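# Deliver checkmate in one as White using two arms

## Task

White is to move: make a single move that checkmates Black. Pawns advance one square per move, with White heading toward rank 5 and Black toward rank 1, and the squares are identified by the labels on the board's edge. When finished, every square not involved in the move must contain exactly what it contained originally, all pieces on the board must be standing upright and lie completely within their squares, and nothing may rely on the robot holding it in place.

## Robot and tools

Robot: two 7-joint arms, left_arm and right_arm, each ending in a parallel two-finger gripper. The names are labels only and say nothing about which side of a camera image an arm appears on.

Frame: all reported positions share one world frame in metres. The origin sits on the table surface midway between the arms, +z is up, +x reaches out over the table, and left_arm is mounted on the +y side. Each result gives, per arm, end_effector_position (metres) and end_effector_quat_wxyz. The reported hand position can be off from the real one, more so when the arm is stretched far. That point lies between the pads when closed; fingertips extend about 19 mm past it when closed and about 6 mm when fully open. Fingers point along the gripper's +z and close along its y. Closing pushes the tips roughly 13 mm farther from the arm, so keep that clearance above the table.

Tool execute_actions, argument actions: a list holding one item or none. An empty list only reports the current state. An item with rows moves the robot: rows is 1 to 15 rows and steps (at most 15, default 15) is the number of control steps at 1/30 s each; each row is used for one step and the final row repeats to fill the remaining steps. An item with only steps (up to 300) is a wait that sends nothing new and returns once that many steps have elapsed since the previous result, counting your writing time. Optional pictures (boolean) chooses whether camera images are returned; by default they are. A refused call moves nothing.

Row layout: one flat list of 20 numbers covering both arms, always all 20 even if only one arm should move. Numbers 1-7 are left_arm absolute joint targets in radians (waist, shoulder, upper arm roll, elbow, forearm roll, wrist pitch, wrist roll, the same order as the Joint positions line), then left gripper position, force_limit, speed; numbers 11-20 repeat this for right_arm. The joint values are goal angles, not offsets. Stated ranges: waist and both rolls (upper arm, forearm, wrist) -6.283 to 6.283; shoulder -2.250 to 2.250; elbow -2.580 to 2.580; wrist pitch -2.100 to 2.100. True ends may differ by up to 0.013 rad. A target beyond an end by more than 0.013 and farther out than the current angle gets the call refused; a target past the real end is clipped there and the result may print "joint sent to its limit" (possibly about an earlier action still running). Absence of that line does not prove there is more room.

Motion limits: each step, a joint's target is kept within 0.304 rad of its measured angle (waist, shoulder, upper arm roll, elbow) or 0.266 rad (forearm roll, wrist pitch, wrist roll), and if the targets would move the gripper over 70 mm from where it is, all are pulled back toward the measured angles. Joints are speed and acceleration limited and finish together, so a big move may be incomplete when the result arrives. Between calls the arms keep heading to the last row sent, until everything has nearly stopped or a step is HELD; after that only a new action continues the motion. The simulation runs while you compose replies.

Gripper numbers, each in [-1, 1], absolute settings: position +1 is fully open (85 mm), pads touch near -0.8, and -1 closes until blocked. force_limit sets pad pressure: roughly 20 N at -1, 128 N at 0, 235 N at +1 on a 40 mm object closed slowly; thin or tiny objects may get less. speed sets closing rate: about 20 mm/s at -1, 85 at 0, 150 at +1; faster closes add up to about 5 N (speed 0) or 12 N (speed +1). To grasp, send -1, keep it, and confirm object_status 2. Status codes: 0 moving, 1 blocked while opening, 2 blocked while closing, 3 reached target or fully closed (a small item may still be held). Any new position value (a change of 0.01 or more) resets status to 0; force_limit and speed only apply when the position value changes, so open first to regrip more softly. If a grip slips the fingers re-close automatically, except after gripping at force_limit -1, where status stays 2 even if the item is gone. position_measured is in counts: 3 fully open, about 78 = 60 mm, 130 = 40 mm, 180 = 20 mm, 230 = pads together. To leave a gripper unchanged, resend its previous three numbers; a 0 is a real command.

Result lines: Joint positions and Joint velocities (rad, rad/s) per arm in column order; joint torques in the same order, with per-arm offsets, scale and noise, changing at rest only under contact or load. "joint command not followed" means a clearance check changed or blocked some joint targets while the rest of the row still ran. HELD marks steps where your row was partly or wholly not sent. TORQUE FAULT: a joint reaching its load limit (51.3 N m for the first four joints, 32.3 N m for the last three, carried weight included) halts that arm for 10 s and drops the rest of the call. MOTOR HOT warns from 60 °C; at 75 °C an OVER-TEMPERATURE FAULT lets the arm sag until it cools. Holding loads, even while idle, heats motors.

Tool zoom_image: camera (one of cam_head_left, cam_head_right, cam_high, cam_low, cam_left_wrist, cam_right_wrist) and region [x0, y0, x1, y1] in that camera's pixels, origin top-left, at most 504 by 504. Images are 672x504. Calibration data per camera is supplied; fixed cameras may be off by a few degrees and millimetres, and wrist camera poses derive from joint readings.

Tool finished_scene: argument scene, the number of the current scene. Replying without any tool call ends the session.

Avoid: dropping or knocking pieces, especially off the table; toppling or shifting other pieces; letting the arms collide or push each other; hard pushes or slams. A piece may be briefly tugged while held, so grip firmly. Release the moved piece upright and centered in its destination square before finishing.

Each tool is called after "Call:" as a command line: name --argument value for each argument, lists and objects as JSON in quotes; but a table of rows of numbers goes row by row, as --pt "numbers of a row", without its own name.

## Session

Call:
execute_actions --actions '[]'

Scene clock: 0.00 s of 4000.00 s.
left_arm: end_effector_position=(+0.1093, +0.1483, +0.2555) position_measured=3 object_status=3 end_effector_quat_wxyz=(-0.130, +0.672, -0.665, +0.299) | right_arm: end_effector_position=(+0.0645, -0.6731, +0.3974) position_measured=3 object_status=3 end_effector_quat_wxyz=(+0.298, +0.631, +0.446, -0.560)
Joint positions: left_arm=[ 0.045 -0.941  0.467  2.55   0.451  0.824  3.397] | right_arm=[ 0.443  0.144 -0.608  2.337  1.109  1.771 -0.876]
Joint velocities: left_arm=[ 0.001  0.    -0.    -0.    -0.001 -0.001 -0.001] | right_arm=[-0.     0.001 -0.     0.    -0.    -0.     0.001]
Joint torques (N m, as the joint torque sensors report them, + toward a larger angle): no reading
Motor temperatures (°C, as the motors report them): left_arm=[31 27 32 29 35 44 37] | right_arm=[32 31 27 28 40 34 40]

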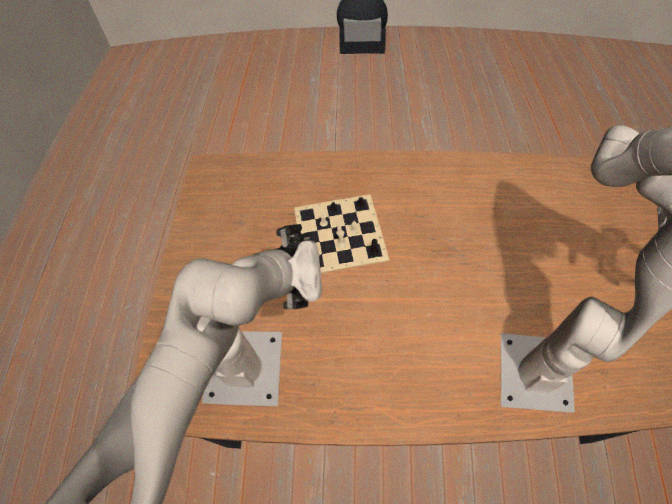

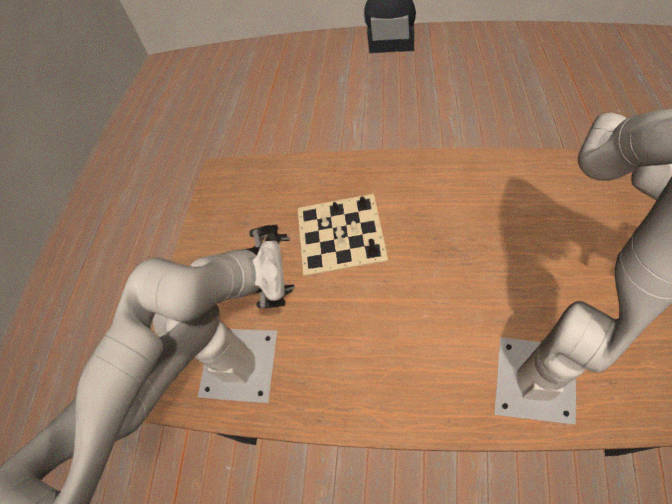

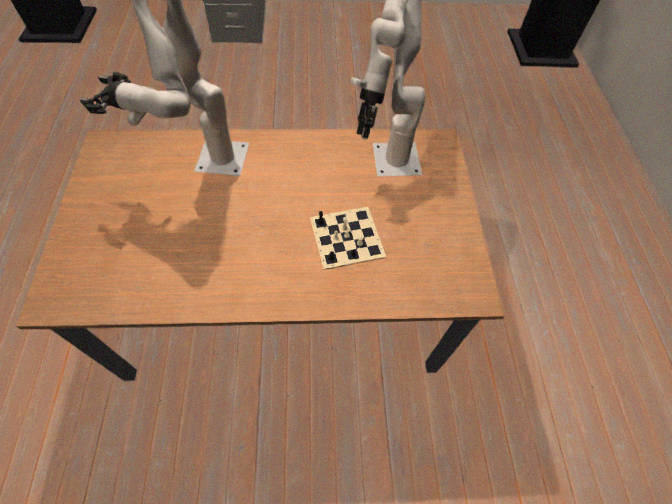

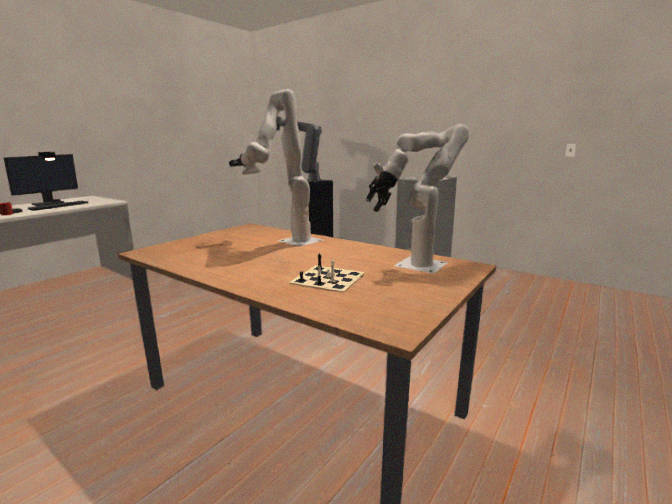

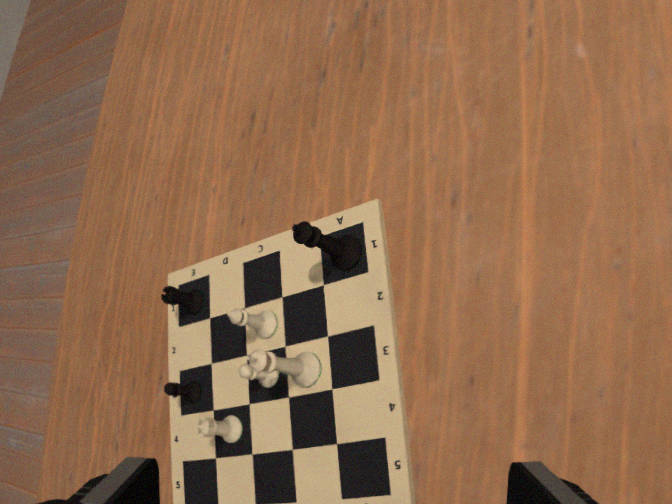

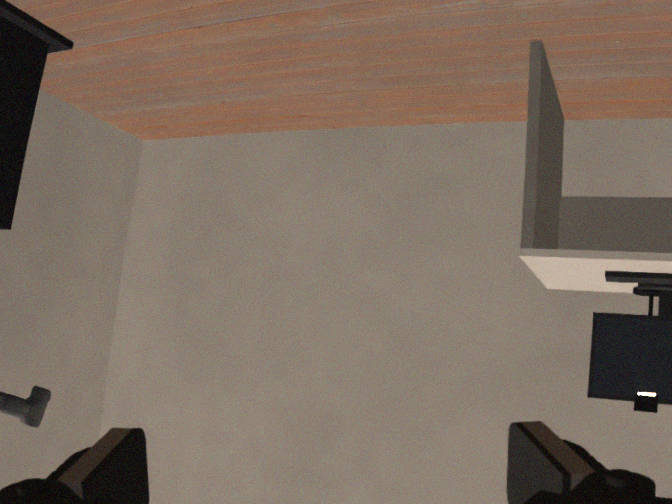

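Call:
zoom_image --camera "cam_left_wrist" --region '[140, 190, 440, 504]'

Call:
zoom_image --camera "cam_low" --region '[280, 240, 376, 300]'

Call:
zoom_image --camera "cam_high" --region '[300, 195, 400, 275]'

Call:
zoom_image --camera "cam_head_right" --region '[285, 185, 405, 285]'

Region (140, 190, 440, 504) of cam_left_wrist's 672x504 image, scaled by 1.605; it fills the left 482 columns of this view, and the rest is white.

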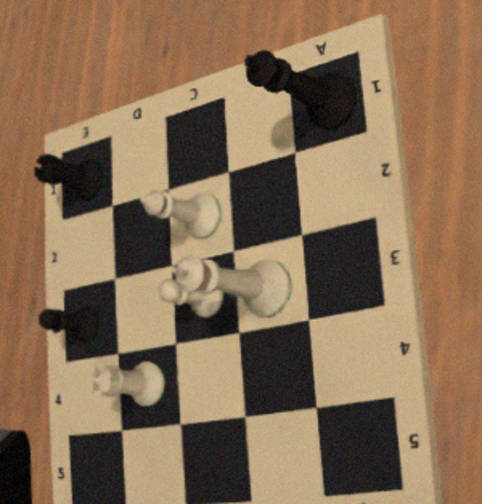

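Region (280, 240, 376, 300) of cam_low's 672x504 image, scaled by 5.250, with more detail than that image has; it fills the top 315 rows of this view, and the rest is white.

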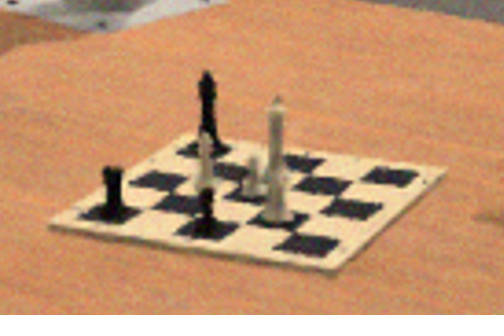

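Region (300, 195, 400, 275) of cam_high's 672x504 image, scaled by 5.040, with more detail than that image has; it fills the top 403 rows of this view, and the rest is white.

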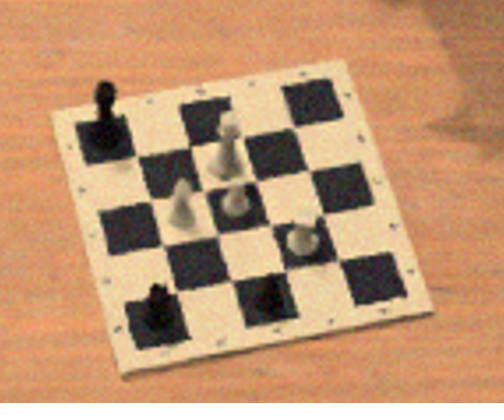

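Region (285, 185, 405, 285) of cam_head_right's 672x504 image, scaled by 4.200, with more detail than that image has.

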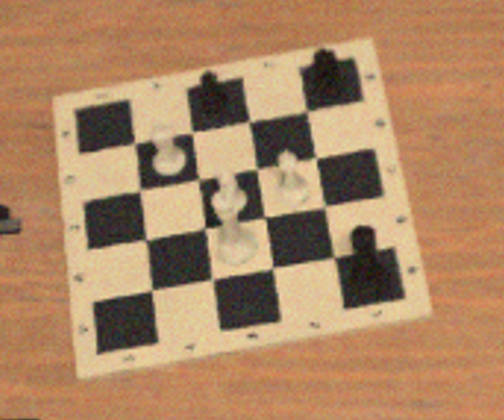

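Call:
execute_actions --actions '[{"rows":[[0.37,0.514,0,1.838,0,0.79,3.73,0.1,-1,0,0.443,0.144,-0.608,2.337,1.109,1.771,-0.876,1,0,0]]}]' --pictures false

Call:
execute_actions --actions '[{"steps":60}]'

Scene clock: 23.87 s of 4000.00 s.
left_arm: end_effector_position=(+0.2134, +0.1456, +0.3825) position_measured=95 object_status=0 end_effector_quat_wxyz=(-0.086, +0.707, -0.613, +0.342) | right_arm: end_effector_position=(+0.0644, -0.6731, +0.3975) position_measured=3 object_status=3 end_effector_quat_wxyz=(+0.298, +0.631, +0.446, -0.560)
Joint positions: left_arm=[ 0.281 -0.591  0.155  2.21   0.164  0.799  3.634] | right_arm=[ 0.443  0.144 -0.608  2.337  1.109  1.771 -0.876]
Joint velocities: left_arm=[ 0.299  0.904 -0.558 -0.903 -0.587 -0.033  0.341] | right_arm=[-0.001 -0.     0.    -0.     0.    -0.    -0.   ]
Joint torques (N m, as the joint torque sensors report them, + toward a larger angle): left_arm=[ -0.07   0.52  -1.04 -11.04  -0.12  -1.62   0.18] | right_arm=[-0.21 -7.38 -0.06 -4.52  1.31  2.53 -0.11]
Motor temperatures (°C, as the motors report them): left_arm=[31 27 32 29 35 44 37] | right_arm=[32 31 27 28 40 34 40]
Steps of this call (steps 1 to 90: nothing new was sent; then 20.37 s passed at rest; steps 91 to 105: all 15 steps of this action). Readings (joint positions | what the end effector reports):
91: left_arm=[0.047 -0.940 0.467 2.549 0.451 0.824 3.398] | right_arm=[0.443 0.144 -0.608 2.337 1.109 1.771 -0.876] | left_arm position_measured=3 object_status=0 | right_arm position_measured=3 object_status=3
92: left_arm=[0.054 -0.933 0.463 2.545 0.447 0.824 3.401] | right_arm=[0.443 0.144 -0.608 2.337 1.109 1.771 -0.876] | left_arm position_measured=4 object_status=0 | right_arm position_measured=3 object_status=3
94: left_arm=[0.084 -0.903 0.438 2.520 0.425 0.822 3.423] | right_arm=[0.443 0.144 -0.608 2.337 1.109 1.771 -0.876] | left_arm position_measured=14 object_status=0 | right_arm position_measured=3 object_status=3
98: left_arm=[0.181 -0.794 0.333 2.414 0.332 0.811 3.516] | right_arm=[0.443 0.144 -0.608 2.337 1.109 1.771 -0.876] | left_arm position_measured=43 object_status=0 | right_arm position_measured=3 object_status=3
105: the state above

Scene clock: 25.87 s of 4000.00 s.
left_arm: end_effector_position=(+0.3691, +0.1492, +0.1186) position_measured=117 object_status=3 end_effector_quat_wxyz=(+0.000, +0.787, -0.617, -0.000) | right_arm: end_effector_position=(+0.0644, -0.6731, +0.3975) position_measured=3 object_status=3 end_effector_quat_wxyz=(+0.298, +0.631, +0.446, -0.560)
Joint positions: left_arm=[0.37  0.514 0.    1.838 0.    0.79  3.73 ] | right_arm=[ 0.443  0.144 -0.608  2.337  1.109  1.771 -0.876]
Joint velocities: left_arm=[ 0.     0.001 -0.     0.    -0.     0.001  0.   ] | right_arm=[-0.     0.    -0.    -0.    -0.001  0.    -0.001]
Joint torques (N m, as the joint torque sensors report them, + toward a larger angle): left_arm=[  0.28 -17.34   0.39  -6.86  -0.38   0.33   0.06] | right_arm=[ 0.02 -7.33  0.1  -4.51  1.32  2.5  -0.13]
Motor temperatures (°C, as the motors report them): left_arm=[31 27 32 29 35 44 37] | right_arm=[32 31 27 28 40 34 40]
Steps of this call (steps 1 to 60: the robot went on to your last target). Readings (joint positions | what the end effector reports):
1: left_arm=[0.290 -0.561 0.138 2.180 0.145 0.798 3.645] | right_arm=[0.443 0.144 -0.608 2.337 1.109 1.771 -0.876] | left_arm position_measured=103 object_status=0 | right_arm position_measured=3 object_status=3
2: left_arm=[0.299 -0.530 0.122 2.149 0.129 0.797 3.655] | right_arm=[0.443 0.144 -0.608 2.337 1.109 1.771 -0.876] | left_arm position_measured=109 object_status=0 | right_arm position_measured=3 object_status=3
4: left_arm=[0.314 -0.467 0.094 2.086 0.100 0.796 3.671] | right_arm=[0.443 0.144 -0.608 2.337 1.109 1.771 -0.876] | left_arm position_measured=115 object_status=0 | right_arm position_measured=3 object_status=3
8: left_arm=[0.338 -0.324 0.052 1.976 0.056 0.792 3.697] | right_arm=[0.443 0.144 -0.608 2.337 1.109 1.771 -0.876] | left_arm position_measured=117 object_status=0 | right_arm position_measured=3 object_status=3
60: the state above
All arms were judged still, so your last target was given up. Only a new action makes them travel on or press farther. Fingers that are still opening or closing keep moving.
camera_calibration (this result's frames):
cam_left_wrist: T_world_to_cam=[[-0.965294, -0.259227, 0.0317666, 0.386775], [-0.259922, 0.965421, -0.0200614, 0.0140649], [-0.0254677, -0.027622, -0.999294, 0.281419], [0, 0, 0, 1]] pos_world=[0.384174, 0.0944573, 0.269216]
cam_right_wrist: T_world_to_cam=[[0.905898, -0.405107, -0.123438, -0.286157], [0.04153, -0.205089, 0.977862, -0.475943], [-0.421455, -0.890969, -0.168966, -0.357119], [0, 0, 0, 1]] pos_world=[0.128486, -0.531717, 0.369743]

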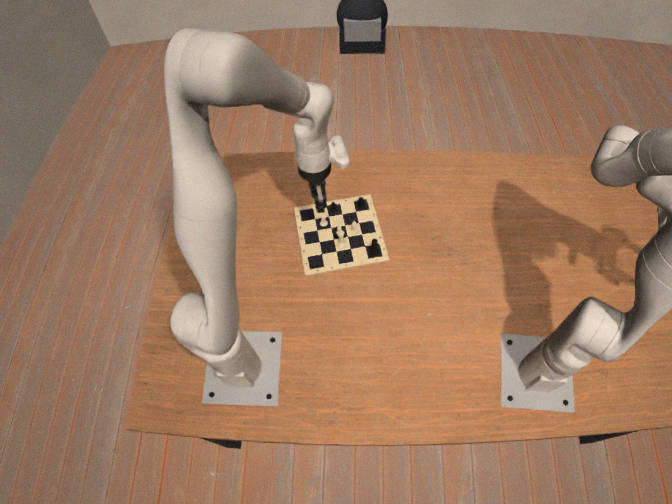

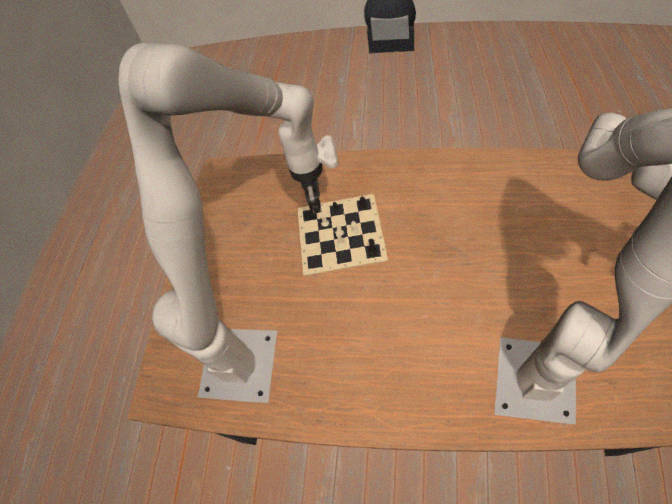

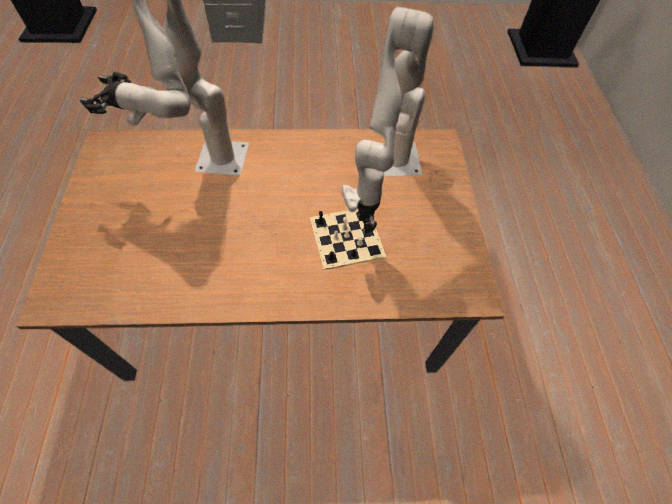

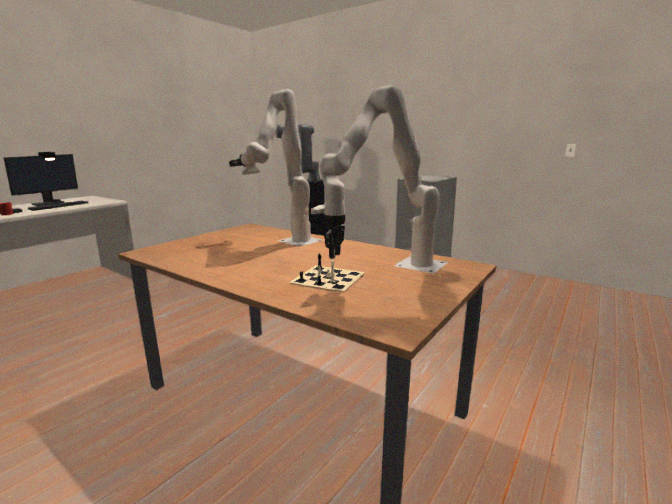

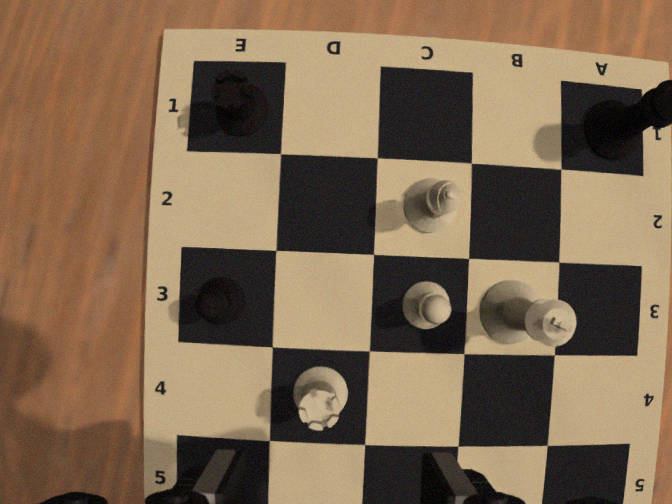

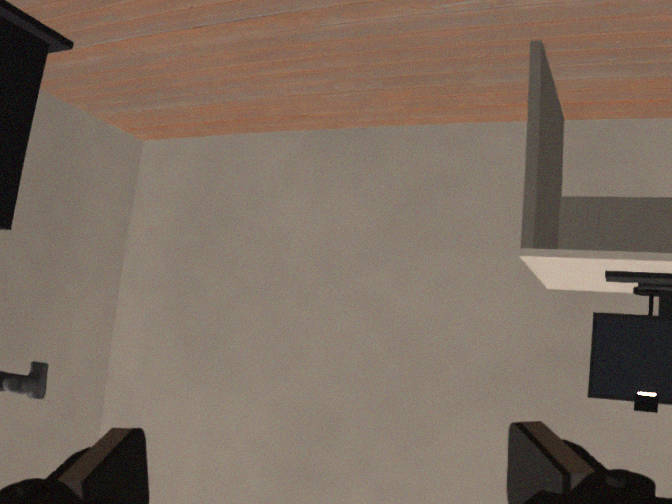

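Call:
execute_actions --actions '[{"rows":[[0.3735,0.6336,0,1.8705,0,0.6375,3.70,0.1,-1,0,0.443,0.144,-0.608,2.337,1.109,1.771,-0.876,1,0,0]]}]' --pictures false

Call:
execute_actions --actions '[{"steps":15}]'

Call:
zoom_image --camera "cam_low" --region '[280, 220, 376, 300]'

Call:
zoom_image --camera "cam_high" --region '[300, 195, 400, 275]'

Scene clock: 41.20 s of 4000.00 s.
left_arm: end_effector_position=(+0.3747, +0.1455, +0.0606) position_measured=117 object_status=3 end_effector_quat_wxyz=(-0.000, +0.776, -0.630, +0.001) | right_arm: end_effector_position=(+0.0644, -0.6731, +0.3975) position_measured=3 object_status=3 end_effector_quat_wxyz=(+0.298, +0.631, +0.446, -0.560)
Joint positions: left_arm=[0.373 0.632 0.    1.871 0.    0.638 3.7  ] | right_arm=[ 0.443  0.144 -0.608  2.337  1.109  1.771 -0.876]
Joint velocities: left_arm=[ 0.     0.014 -0.     0.001 -0.002  0.001 -0.001] | right_arm=[ 0.001 -0.001 -0.     0.    -0.     0.001 -0.   ]
Joint torques (N m, as the joint torque sensors report them, + toward a larger angle): left_arm=[  0.15 -18.85   0.57  -5.54  -0.35   0.66   0.2 ] | right_arm=[-0.1  -7.4  -0.02 -4.48  1.25  2.57 -0.14]
Motor temperatures (°C, as the motors report them): left_arm=[31 27 32 29 35 44 37] | right_arm=[32 31 27 28 40 34 40]
Steps of this call (steps 1 to 90: nothing new was sent; then 11.83 s passed at rest; steps 91 to 105: all 15 steps of this action). Readings (joint positions | what the end effector reports):
91: left_arm=[0.370 0.515 -0.000 1.838 -0.000 0.789 3.730] | right_arm=[0.443 0.144 -0.608 2.337 1.109 1.771 -0.876] | left_arm position_measured=117 object_status=3 | right_arm position_measured=3 object_status=3
92: left_arm=[0.370 0.521 0.000 1.839 -0.000 0.784 3.729] | right_arm=[0.443 0.144 -0.608 2.337 1.109 1.771 -0.876] | left_arm position_measured=117 object_status=3 | right_arm position_measured=3 object_status=3
94: left_arm=[0.371 0.549 0.000 1.846 -0.000 0.752 3.722] | right_arm=[0.443 0.144 -0.608 2.337 1.109 1.771 -0.876] | left_arm position_measured=117 object_status=3 | right_arm position_measured=3 object_status=3
98: left_arm=[0.373 0.621 -0.000 1.867 0.000 0.653 3.703] | right_arm=[0.443 0.144 -0.608 2.337 1.109 1.771 -0.876] | left_arm position_measured=117 object_status=3 | right_arm position_measured=3 object_status=3
105: the state above

Scene clock: 41.70 s of 4000.00 s.
left_arm: end_effector_position=(+0.3744, +0.1456, +0.0600) position_measured=117 object_status=3 end_effector_quat_wxyz=(-0.000, +0.776, -0.630, +0.000) | right_arm: end_effector_position=(+0.0644, -0.6731, +0.3975) position_measured=3 object_status=3 end_effector_quat_wxyz=(+0.298, +0.631, +0.446, -0.560)
Joint positions: left_arm=[0.373 0.634 0.    1.87  0.    0.637 3.7  ] | right_arm=[ 0.443  0.144 -0.608  2.337  1.109  1.771 -0.876]
Joint velocities: left_arm=[ 0.001  0.    -0.    -0.    -0.001 -0.002 -0.   ] | right_arm=[-0.001 -0.    -0.     0.     0.001 -0.     0.   ]
Joint torques (N m, as the joint torque sensors report them, + toward a larger angle): left_arm=[  0.19 -18.24   0.71  -5.74  -0.21   0.19   0.15] | right_arm=[-0.14 -7.49  0.03 -4.39  1.38  2.58 -0.12]
Motor temperatures (°C, as the motors report them): left_arm=[31 27 32 29 35 44 37] | right_arm=[32 31 27 28 40 34 40]
Steps of this call (steps 1 to 15: the robot went on to your last target). Readings (joint positions | what the end effector reports):
1: left_arm=[0.373 0.632 0.000 1.871 0.000 0.638 3.700] | right_arm=[0.443 0.144 -0.608 2.337 1.109 1.771 -0.876] | left_arm position_measured=117 object_status=3 | right_arm position_measured=3 object_status=3
2: left_arm=[0.373 0.633 0.000 1.871 0.000 0.638 3.700] | right_arm=[0.443 0.144 -0.608 2.337 1.109 1.771 -0.876] | left_arm position_measured=117 object_status=3 | right_arm position_measured=3 object_status=3
4: left_arm=[0.373 0.633 0.000 1.871 0.000 0.638 3.700] | right_arm=[0.443 0.144 -0.608 2.337 1.109 1.771 -0.876] | left_arm position_measured=117 object_status=3 | right_arm position_measured=3 object_status=3
8: left_arm=[0.373 0.633 0.000 1.871 0.000 0.637 3.700] | right_arm=[0.443 0.144 -0.608 2.337 1.109 1.771 -0.876] | left_arm position_measured=117 object_status=3 | right_arm position_measured=3 object_status=3
15: the state above
All arms were judged still, so your last target was given up. Only a new action makes them travel on or press farther. Fingers that are still opening or closing keep moving.
camera_calibration (this result's frames):
cam_left_wrist: T_world_to_cam=[[-0.973447, -0.226746, 0.0314316, 0.391149], [-0.227433, 0.973582, -0.0202958, 0.00433475], [-0.0259993, -0.0269054, -0.9993, 0.223031], [0, 0, 0, 1]] pos_world=[0.387547, 0.090472, 0.210668]
cam_right_wrist: T_world_to_cam=[[0.905898, -0.405107, -0.123438, -0.286157], [0.0415299, -0.205089, 0.977862, -0.475942], [-0.421454, -0.89097, -0.168966, -0.357119], [0, 0, 0, 1]] pos_world=[0.128486, -0.531717, 0.369743]

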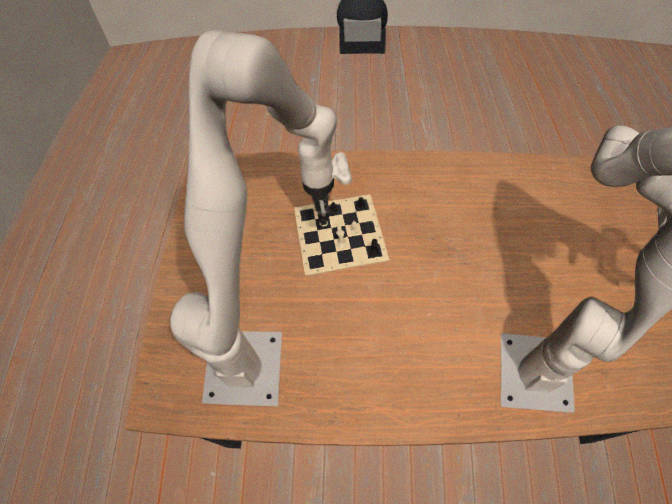

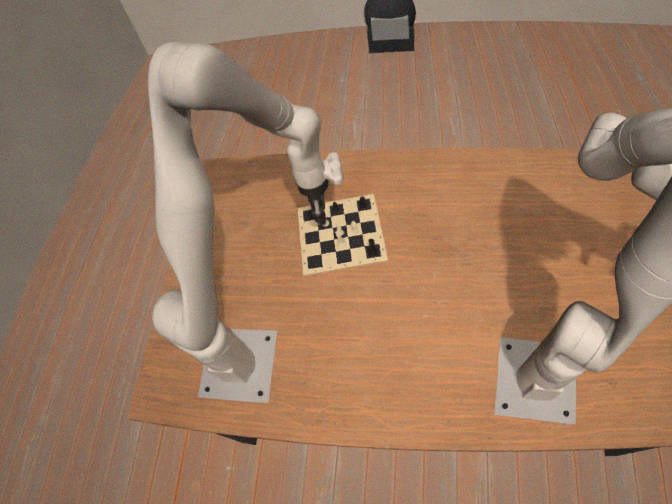

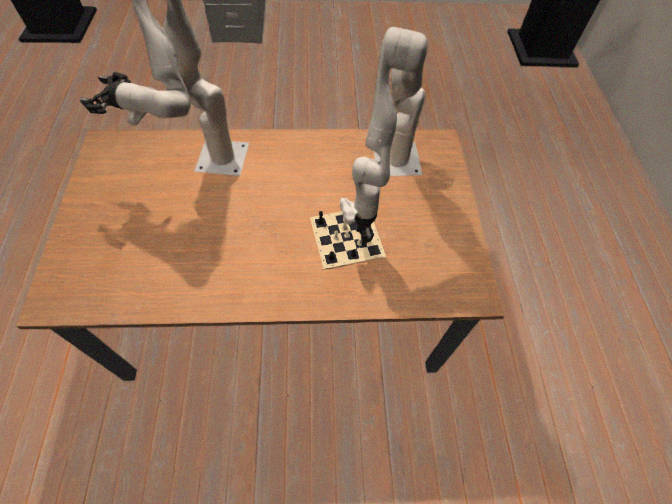

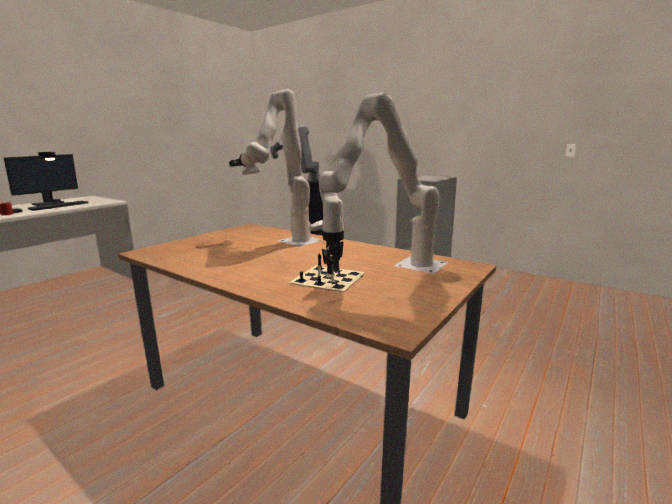

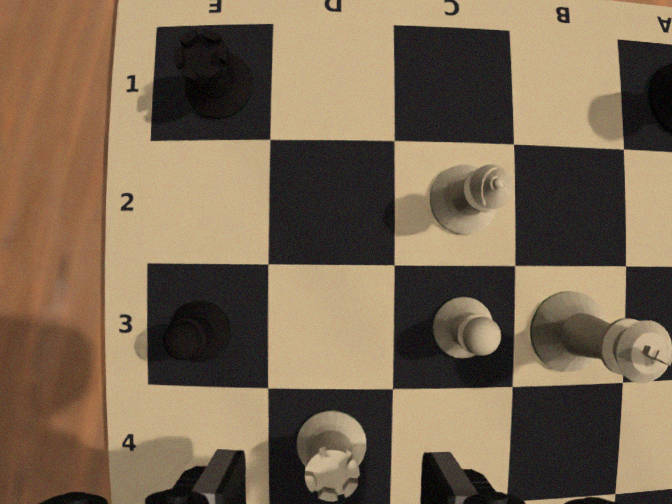

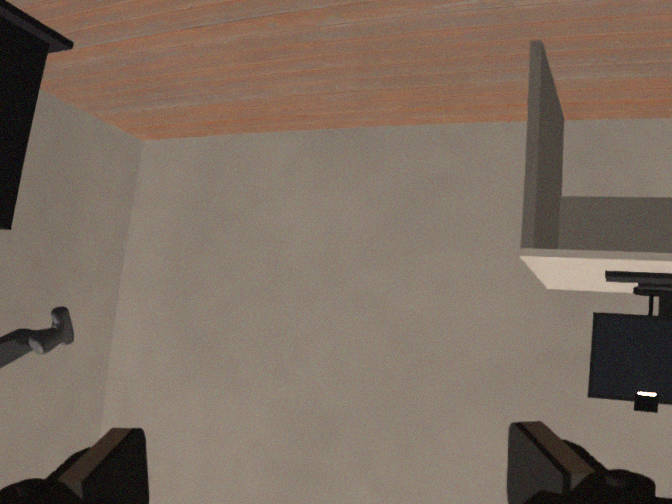

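Region (280, 220, 376, 300) of cam_low's 672x504 image, scaled by 5.250, with more detail than that image has.

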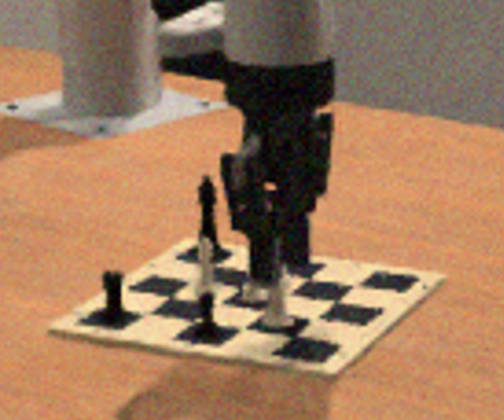

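Region (300, 195, 400, 275) of cam_high's 672x504 image, scaled by 5.040, with more detail than that image has; it fills the top 403 rows of this view, and the rest is white.

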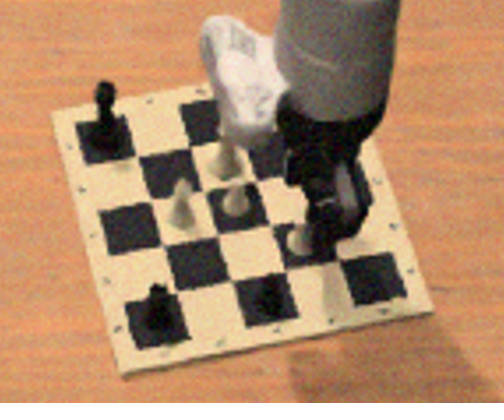

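Call:
execute_actions --actions '[{"rows":[[0.3785,0.6826,0,1.8797,0,0.5793,3.705,0.1,-1,0,0.443,0.144,-0.608,2.337,1.109,1.771,-0.876,1,0,0]]}]' --pictures false

Call:
execute_actions --actions '[{"rows":[[0.3785,0.6826,0,1.8797,0,0.5793,3.705,-1,-0.7,-0.3,0.443,0.144,-0.608,2.337,1.109,1.771,-0.876,1,0,0]]}]' --pictures false

Call:
execute_actions --actions '[{"steps":12}]'

Call:
zoom_image --camera "cam_low" --region '[280, 220, 376, 300]'

Scene clock: 52.60 s of 4000.00 s.
left_arm: end_effector_position=(+0.3748, +0.1432, +0.0371) position_measured=117 object_status=3 end_effector_quat_wxyz=(-0.000, +0.776, -0.630, +0.000) | right_arm: end_effector_position=(+0.0644, -0.6731, +0.3975) position_measured=3 object_status=3 end_effector_quat_wxyz=(+0.298, +0.631, +0.446, -0.560)
Joint positions: left_arm=[0.378 0.682 0.    1.88  0.    0.579 3.705] | right_arm=[ 0.443  0.144 -0.608  2.337  1.109  1.771 -0.876]
Joint velocities: left_arm=[ 0.001  0.003  0.    -0.     0.001  0.    -0.   ] | right_arm=[-0.001  0.     0.001  0.     0.001  0.     0.   ]
Joint torques (N m, as the joint torque sensors report them, + toward a larger angle): left_arm=[ -0.03 -18.86   0.44  -5.19  -0.25   0.46  -0.11] | right_arm=[-0.14 -7.49  0.02 -4.61  1.33  2.55 -0.14]
Motor temperatures (°C, as the motors report them): left_arm=[31 27 32 29 35 44 37] | right_arm=[32 31 27 28 40 34 40]
Steps of this call (steps 1 to 90: nothing new was sent; then 7.40 s passed at rest; steps 91 to 105: all 15 steps of this action). Readings (joint positions | what the end effector reports):
91: left_arm=[0.374 0.635 -0.000 1.871 -0.000 0.637 3.700] | right_arm=[0.443 0.144 -0.608 2.337 1.109 1.771 -0.876] | left_arm position_measured=117 object_status=3 | right_arm position_measured=3 object_status=3
92: left_arm=[0.374 0.641 -0.000 1.871 -0.000 0.632 3.701] | right_arm=[0.443 0.144 -0.608 2.337 1.109 1.771 -0.876] | left_arm position_measured=117 object_status=3 | right_arm position_measured=3 object_status=3
94: left_arm=[0.377 0.666 -0.000 1.875 -0.000 0.603 3.703] | right_arm=[0.443 0.144 -0.608 2.337 1.109 1.771 -0.876] | left_arm position_measured=117 object_status=3 | right_arm position_measured=3 object_status=3
98: left_arm=[0.378 0.680 0.000 1.880 0.000 0.580 3.705] | right_arm=[0.443 0.144 -0.608 2.337 1.109 1.771 -0.876] | left_arm position_measured=117 object_status=3 | right_arm position_measured=3 object_status=3
105: the state above

Scene clock: 53.10 s of 4000.00 s.
left_arm: end_effector_position=(+0.3747, +0.1432, +0.0369) position_measured=187 object_status=0 end_effector_quat_wxyz=(+0.000, +0.776, -0.630, -0.000) | right_arm: end_effector_position=(+0.0644, -0.6731, +0.3975) position_measured=3 object_status=3 end_effector_quat_wxyz=(+0.298, +0.631, +0.446, -0.560)
Joint positions: left_arm=[ 0.378  0.683  0.     1.88  -0.     0.579  3.705] | right_arm=[ 0.443  0.144 -0.608  2.337  1.109  1.771 -0.876]
Joint velocities: left_arm=[ 0.001  0.    -0.     0.    -0.001 -0.001 -0.001] | right_arm=[-0.001 -0.    -0.    -0.    -0.     0.     0.   ]
Joint torques (N m, as the joint torque sensors report them, + toward a larger angle): left_arm=[  0.08 -18.68   0.97  -5.42  -0.38   0.24   0.26] | right_arm=[-0.22 -7.41 -0.08 -4.57  1.3   2.63 -0.19]
Motor temperatures (°C, as the motors report them): left_arm=[31 27 32 29 35 44 37] | right_arm=[32 31 27 28 40 34 40]
Steps of this call (steps 1 to 15: all 15 steps of this action). Readings (joint positions | what the end effector reports):
1: left_arm=[0.378 0.682 0.000 1.880 0.000 0.579 3.705] | right_arm=[0.443 0.144 -0.608 2.337 1.109 1.771 -0.876] | left_arm position_measured=117 object_status=0 | right_arm position_measured=3 object_status=3
2: left_arm=[0.378 0.682 0.000 1.880 0.000 0.579 3.705] | right_arm=[0.443 0.144 -0.608 2.337 1.109 1.771 -0.876] | left_arm position_measured=118 object_status=0 | right_arm position_measured=3 object_status=3
4: left_arm=[0.378 0.682 0.000 1.880 0.000 0.579 3.705] | right_arm=[0.443 0.144 -0.608 2.337 1.109 1.771 -0.876] | left_arm position_measured=125 object_status=0 | right_arm position_measured=3 object_status=3
8: left_arm=[0.378 0.683 0.000 1.880 -0.000 0.579 3.705] | right_arm=[0.443 0.144 -0.608 2.337 1.109 1.771 -0.876] | left_arm position_measured=147 object_status=0 | right_arm position_measured=3 object_status=3
15: the state above

Scene clock: 53.50 s of 4000.00 s.
left_arm: end_effector_position=(+0.3748, +0.1432, +0.0370) position_measured=199 object_status=2 end_effector_quat_wxyz=(-0.000, +0.776, -0.630, +0.000) | right_arm: end_effector_position=(+0.0644, -0.6731, +0.3975) position_measured=3 object_status=3 end_effector_quat_wxyz=(+0.298, +0.631, +0.446, -0.560)
Joint positions: left_arm=[ 0.378  0.683 -0.     1.88  -0.     0.579  3.705] | right_arm=[ 0.443  0.144 -0.608  2.337  1.109  1.771 -0.876]
Joint velocities: left_arm=[-0.001 -0.    -0.    -0.    -0.     0.001  0.   ] | right_arm=[ 0.    -0.001 -0.    -0.     0.    -0.001 -0.001]
Joint torques (N m, as the joint torque sensors report them, + toward a larger angle): left_arm=[ -0.09 -18.99   0.78  -5.    -0.22   0.31   0.08] | right_arm=[-0.11 -7.42 -0.01 -4.45  1.36  2.64 -0.19]
Motor temperatures (°C, as the motors report them): left_arm=[31 27 32 29 35 44 37] | right_arm=[32 31 27 28 40 34 40]
Steps of this call (steps 1 to 12: the robot went on to your last target). Readings (joint positions | what the end effector reports):
1: left_arm=[0.378 0.683 -0.000 1.880 -0.000 0.579 3.705] | right_arm=[0.443 0.144 -0.608 2.337 1.109 1.771 -0.876] | left_arm position_measured=193 object_status=0 | right_arm position_measured=3 object_status=3
2: left_arm=[0.378 0.683 -0.000 1.880 -0.000 0.579 3.705] | right_arm=[0.443 0.144 -0.608 2.337 1.109 1.771 -0.876] | left_arm position_measured=198 object_status=0 | right_arm position_measured=3 object_status=3
4: left_arm=[0.378 0.683 -0.000 1.880 -0.000 0.579 3.705] | right_arm=[0.443 0.144 -0.608 2.337 1.109 1.771 -0.876] | left_arm position_measured=199 object_status=0 | right_arm position_measured=3 object_status=3
8: left_arm=[0.378 0.683 -0.000 1.880 -0.000 0.579 3.705] | right_arm=[0.443 0.144 -0.608 2.337 1.109 1.771 -0.876] | left_arm position_measured=199 object_status=2 | right_arm position_measured=3 object_status=3
12: the state above
camera_calibration (this result's frames):
cam_left_wrist: T_world_to_cam=[[-0.973446, -0.226757, 0.0313891, 0.391672], [-0.227443, 0.97358, -0.0203106, 0.00633963], [-0.0259542, -0.0269104, -0.999301, 0.199938], [0, 0, 0, 1]] pos_world=[0.387903, 0.0880225, 0.187632]
cam_right_wrist: T_world_to_cam=[[0.905898, -0.405107, -0.123438, -0.286157], [0.0415302, -0.205089, 0.977862, -0.475943], [-0.421454, -0.89097, -0.168966, -0.357119], [0, 0, 0, 1]] pos_world=[0.128486, -0.531717, 0.369743]

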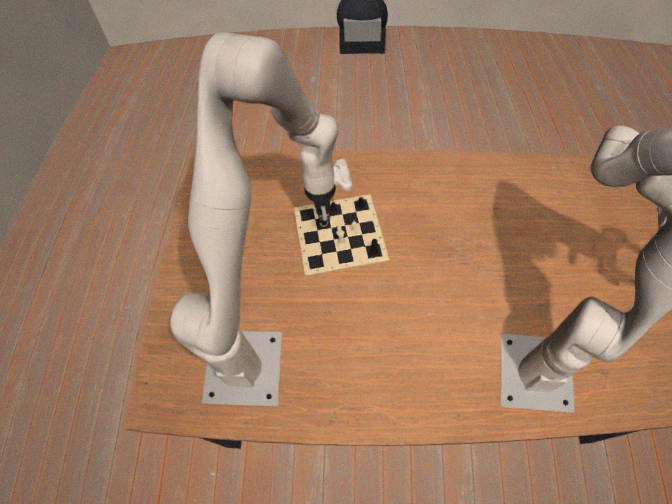

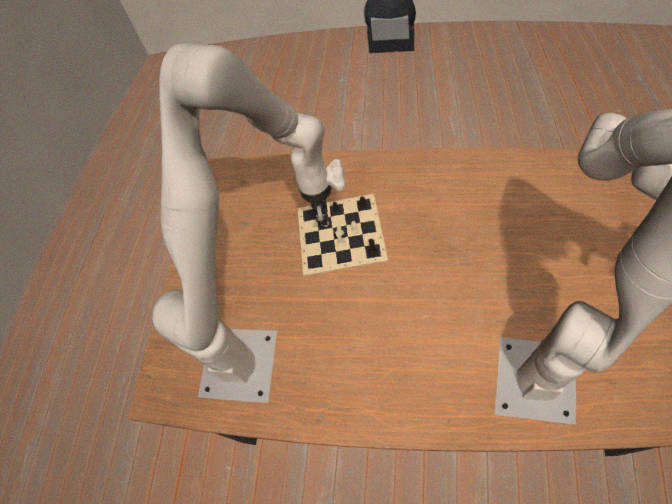

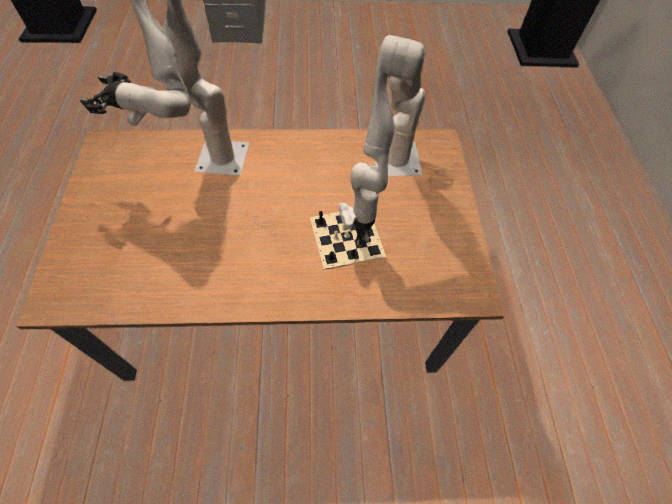

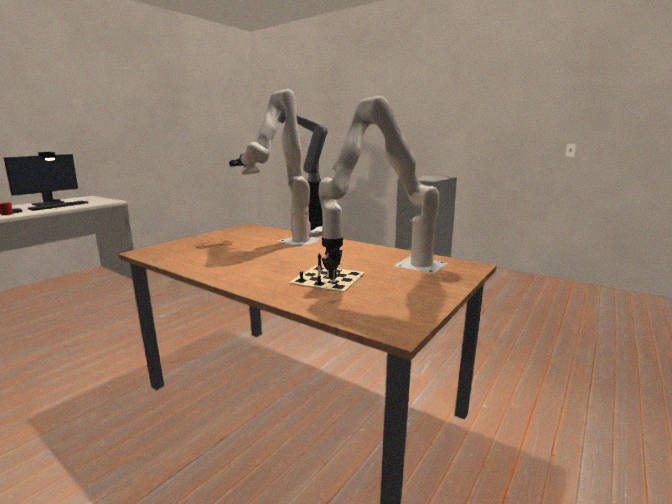

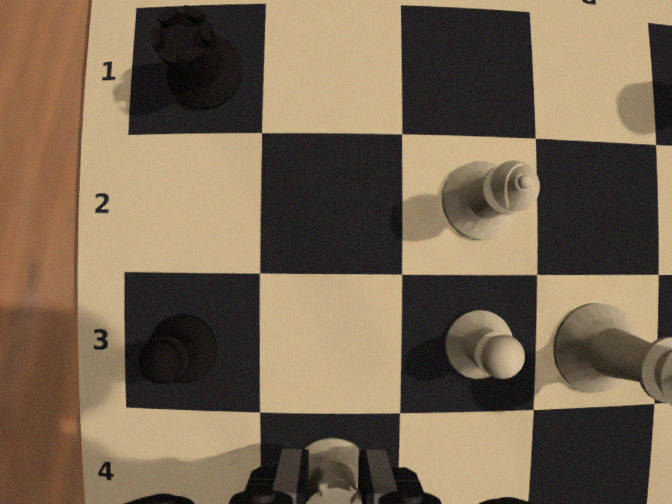

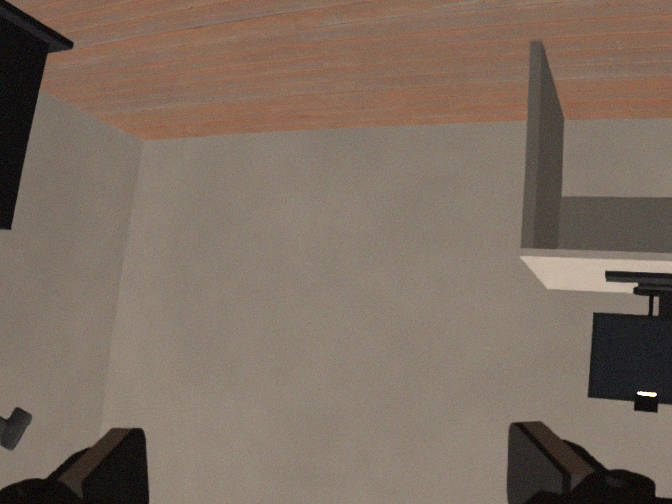

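Region (280, 220, 376, 300) of cam_low's 672x504 image, scaled by 5.250, with more detail than that image has.

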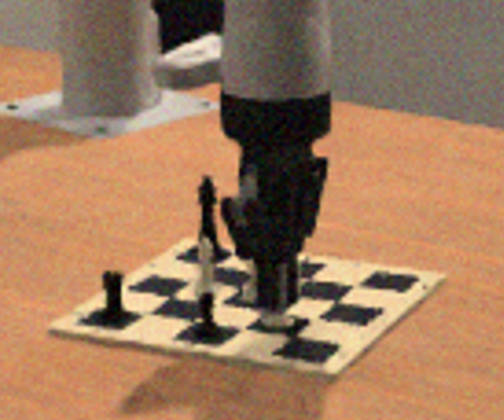

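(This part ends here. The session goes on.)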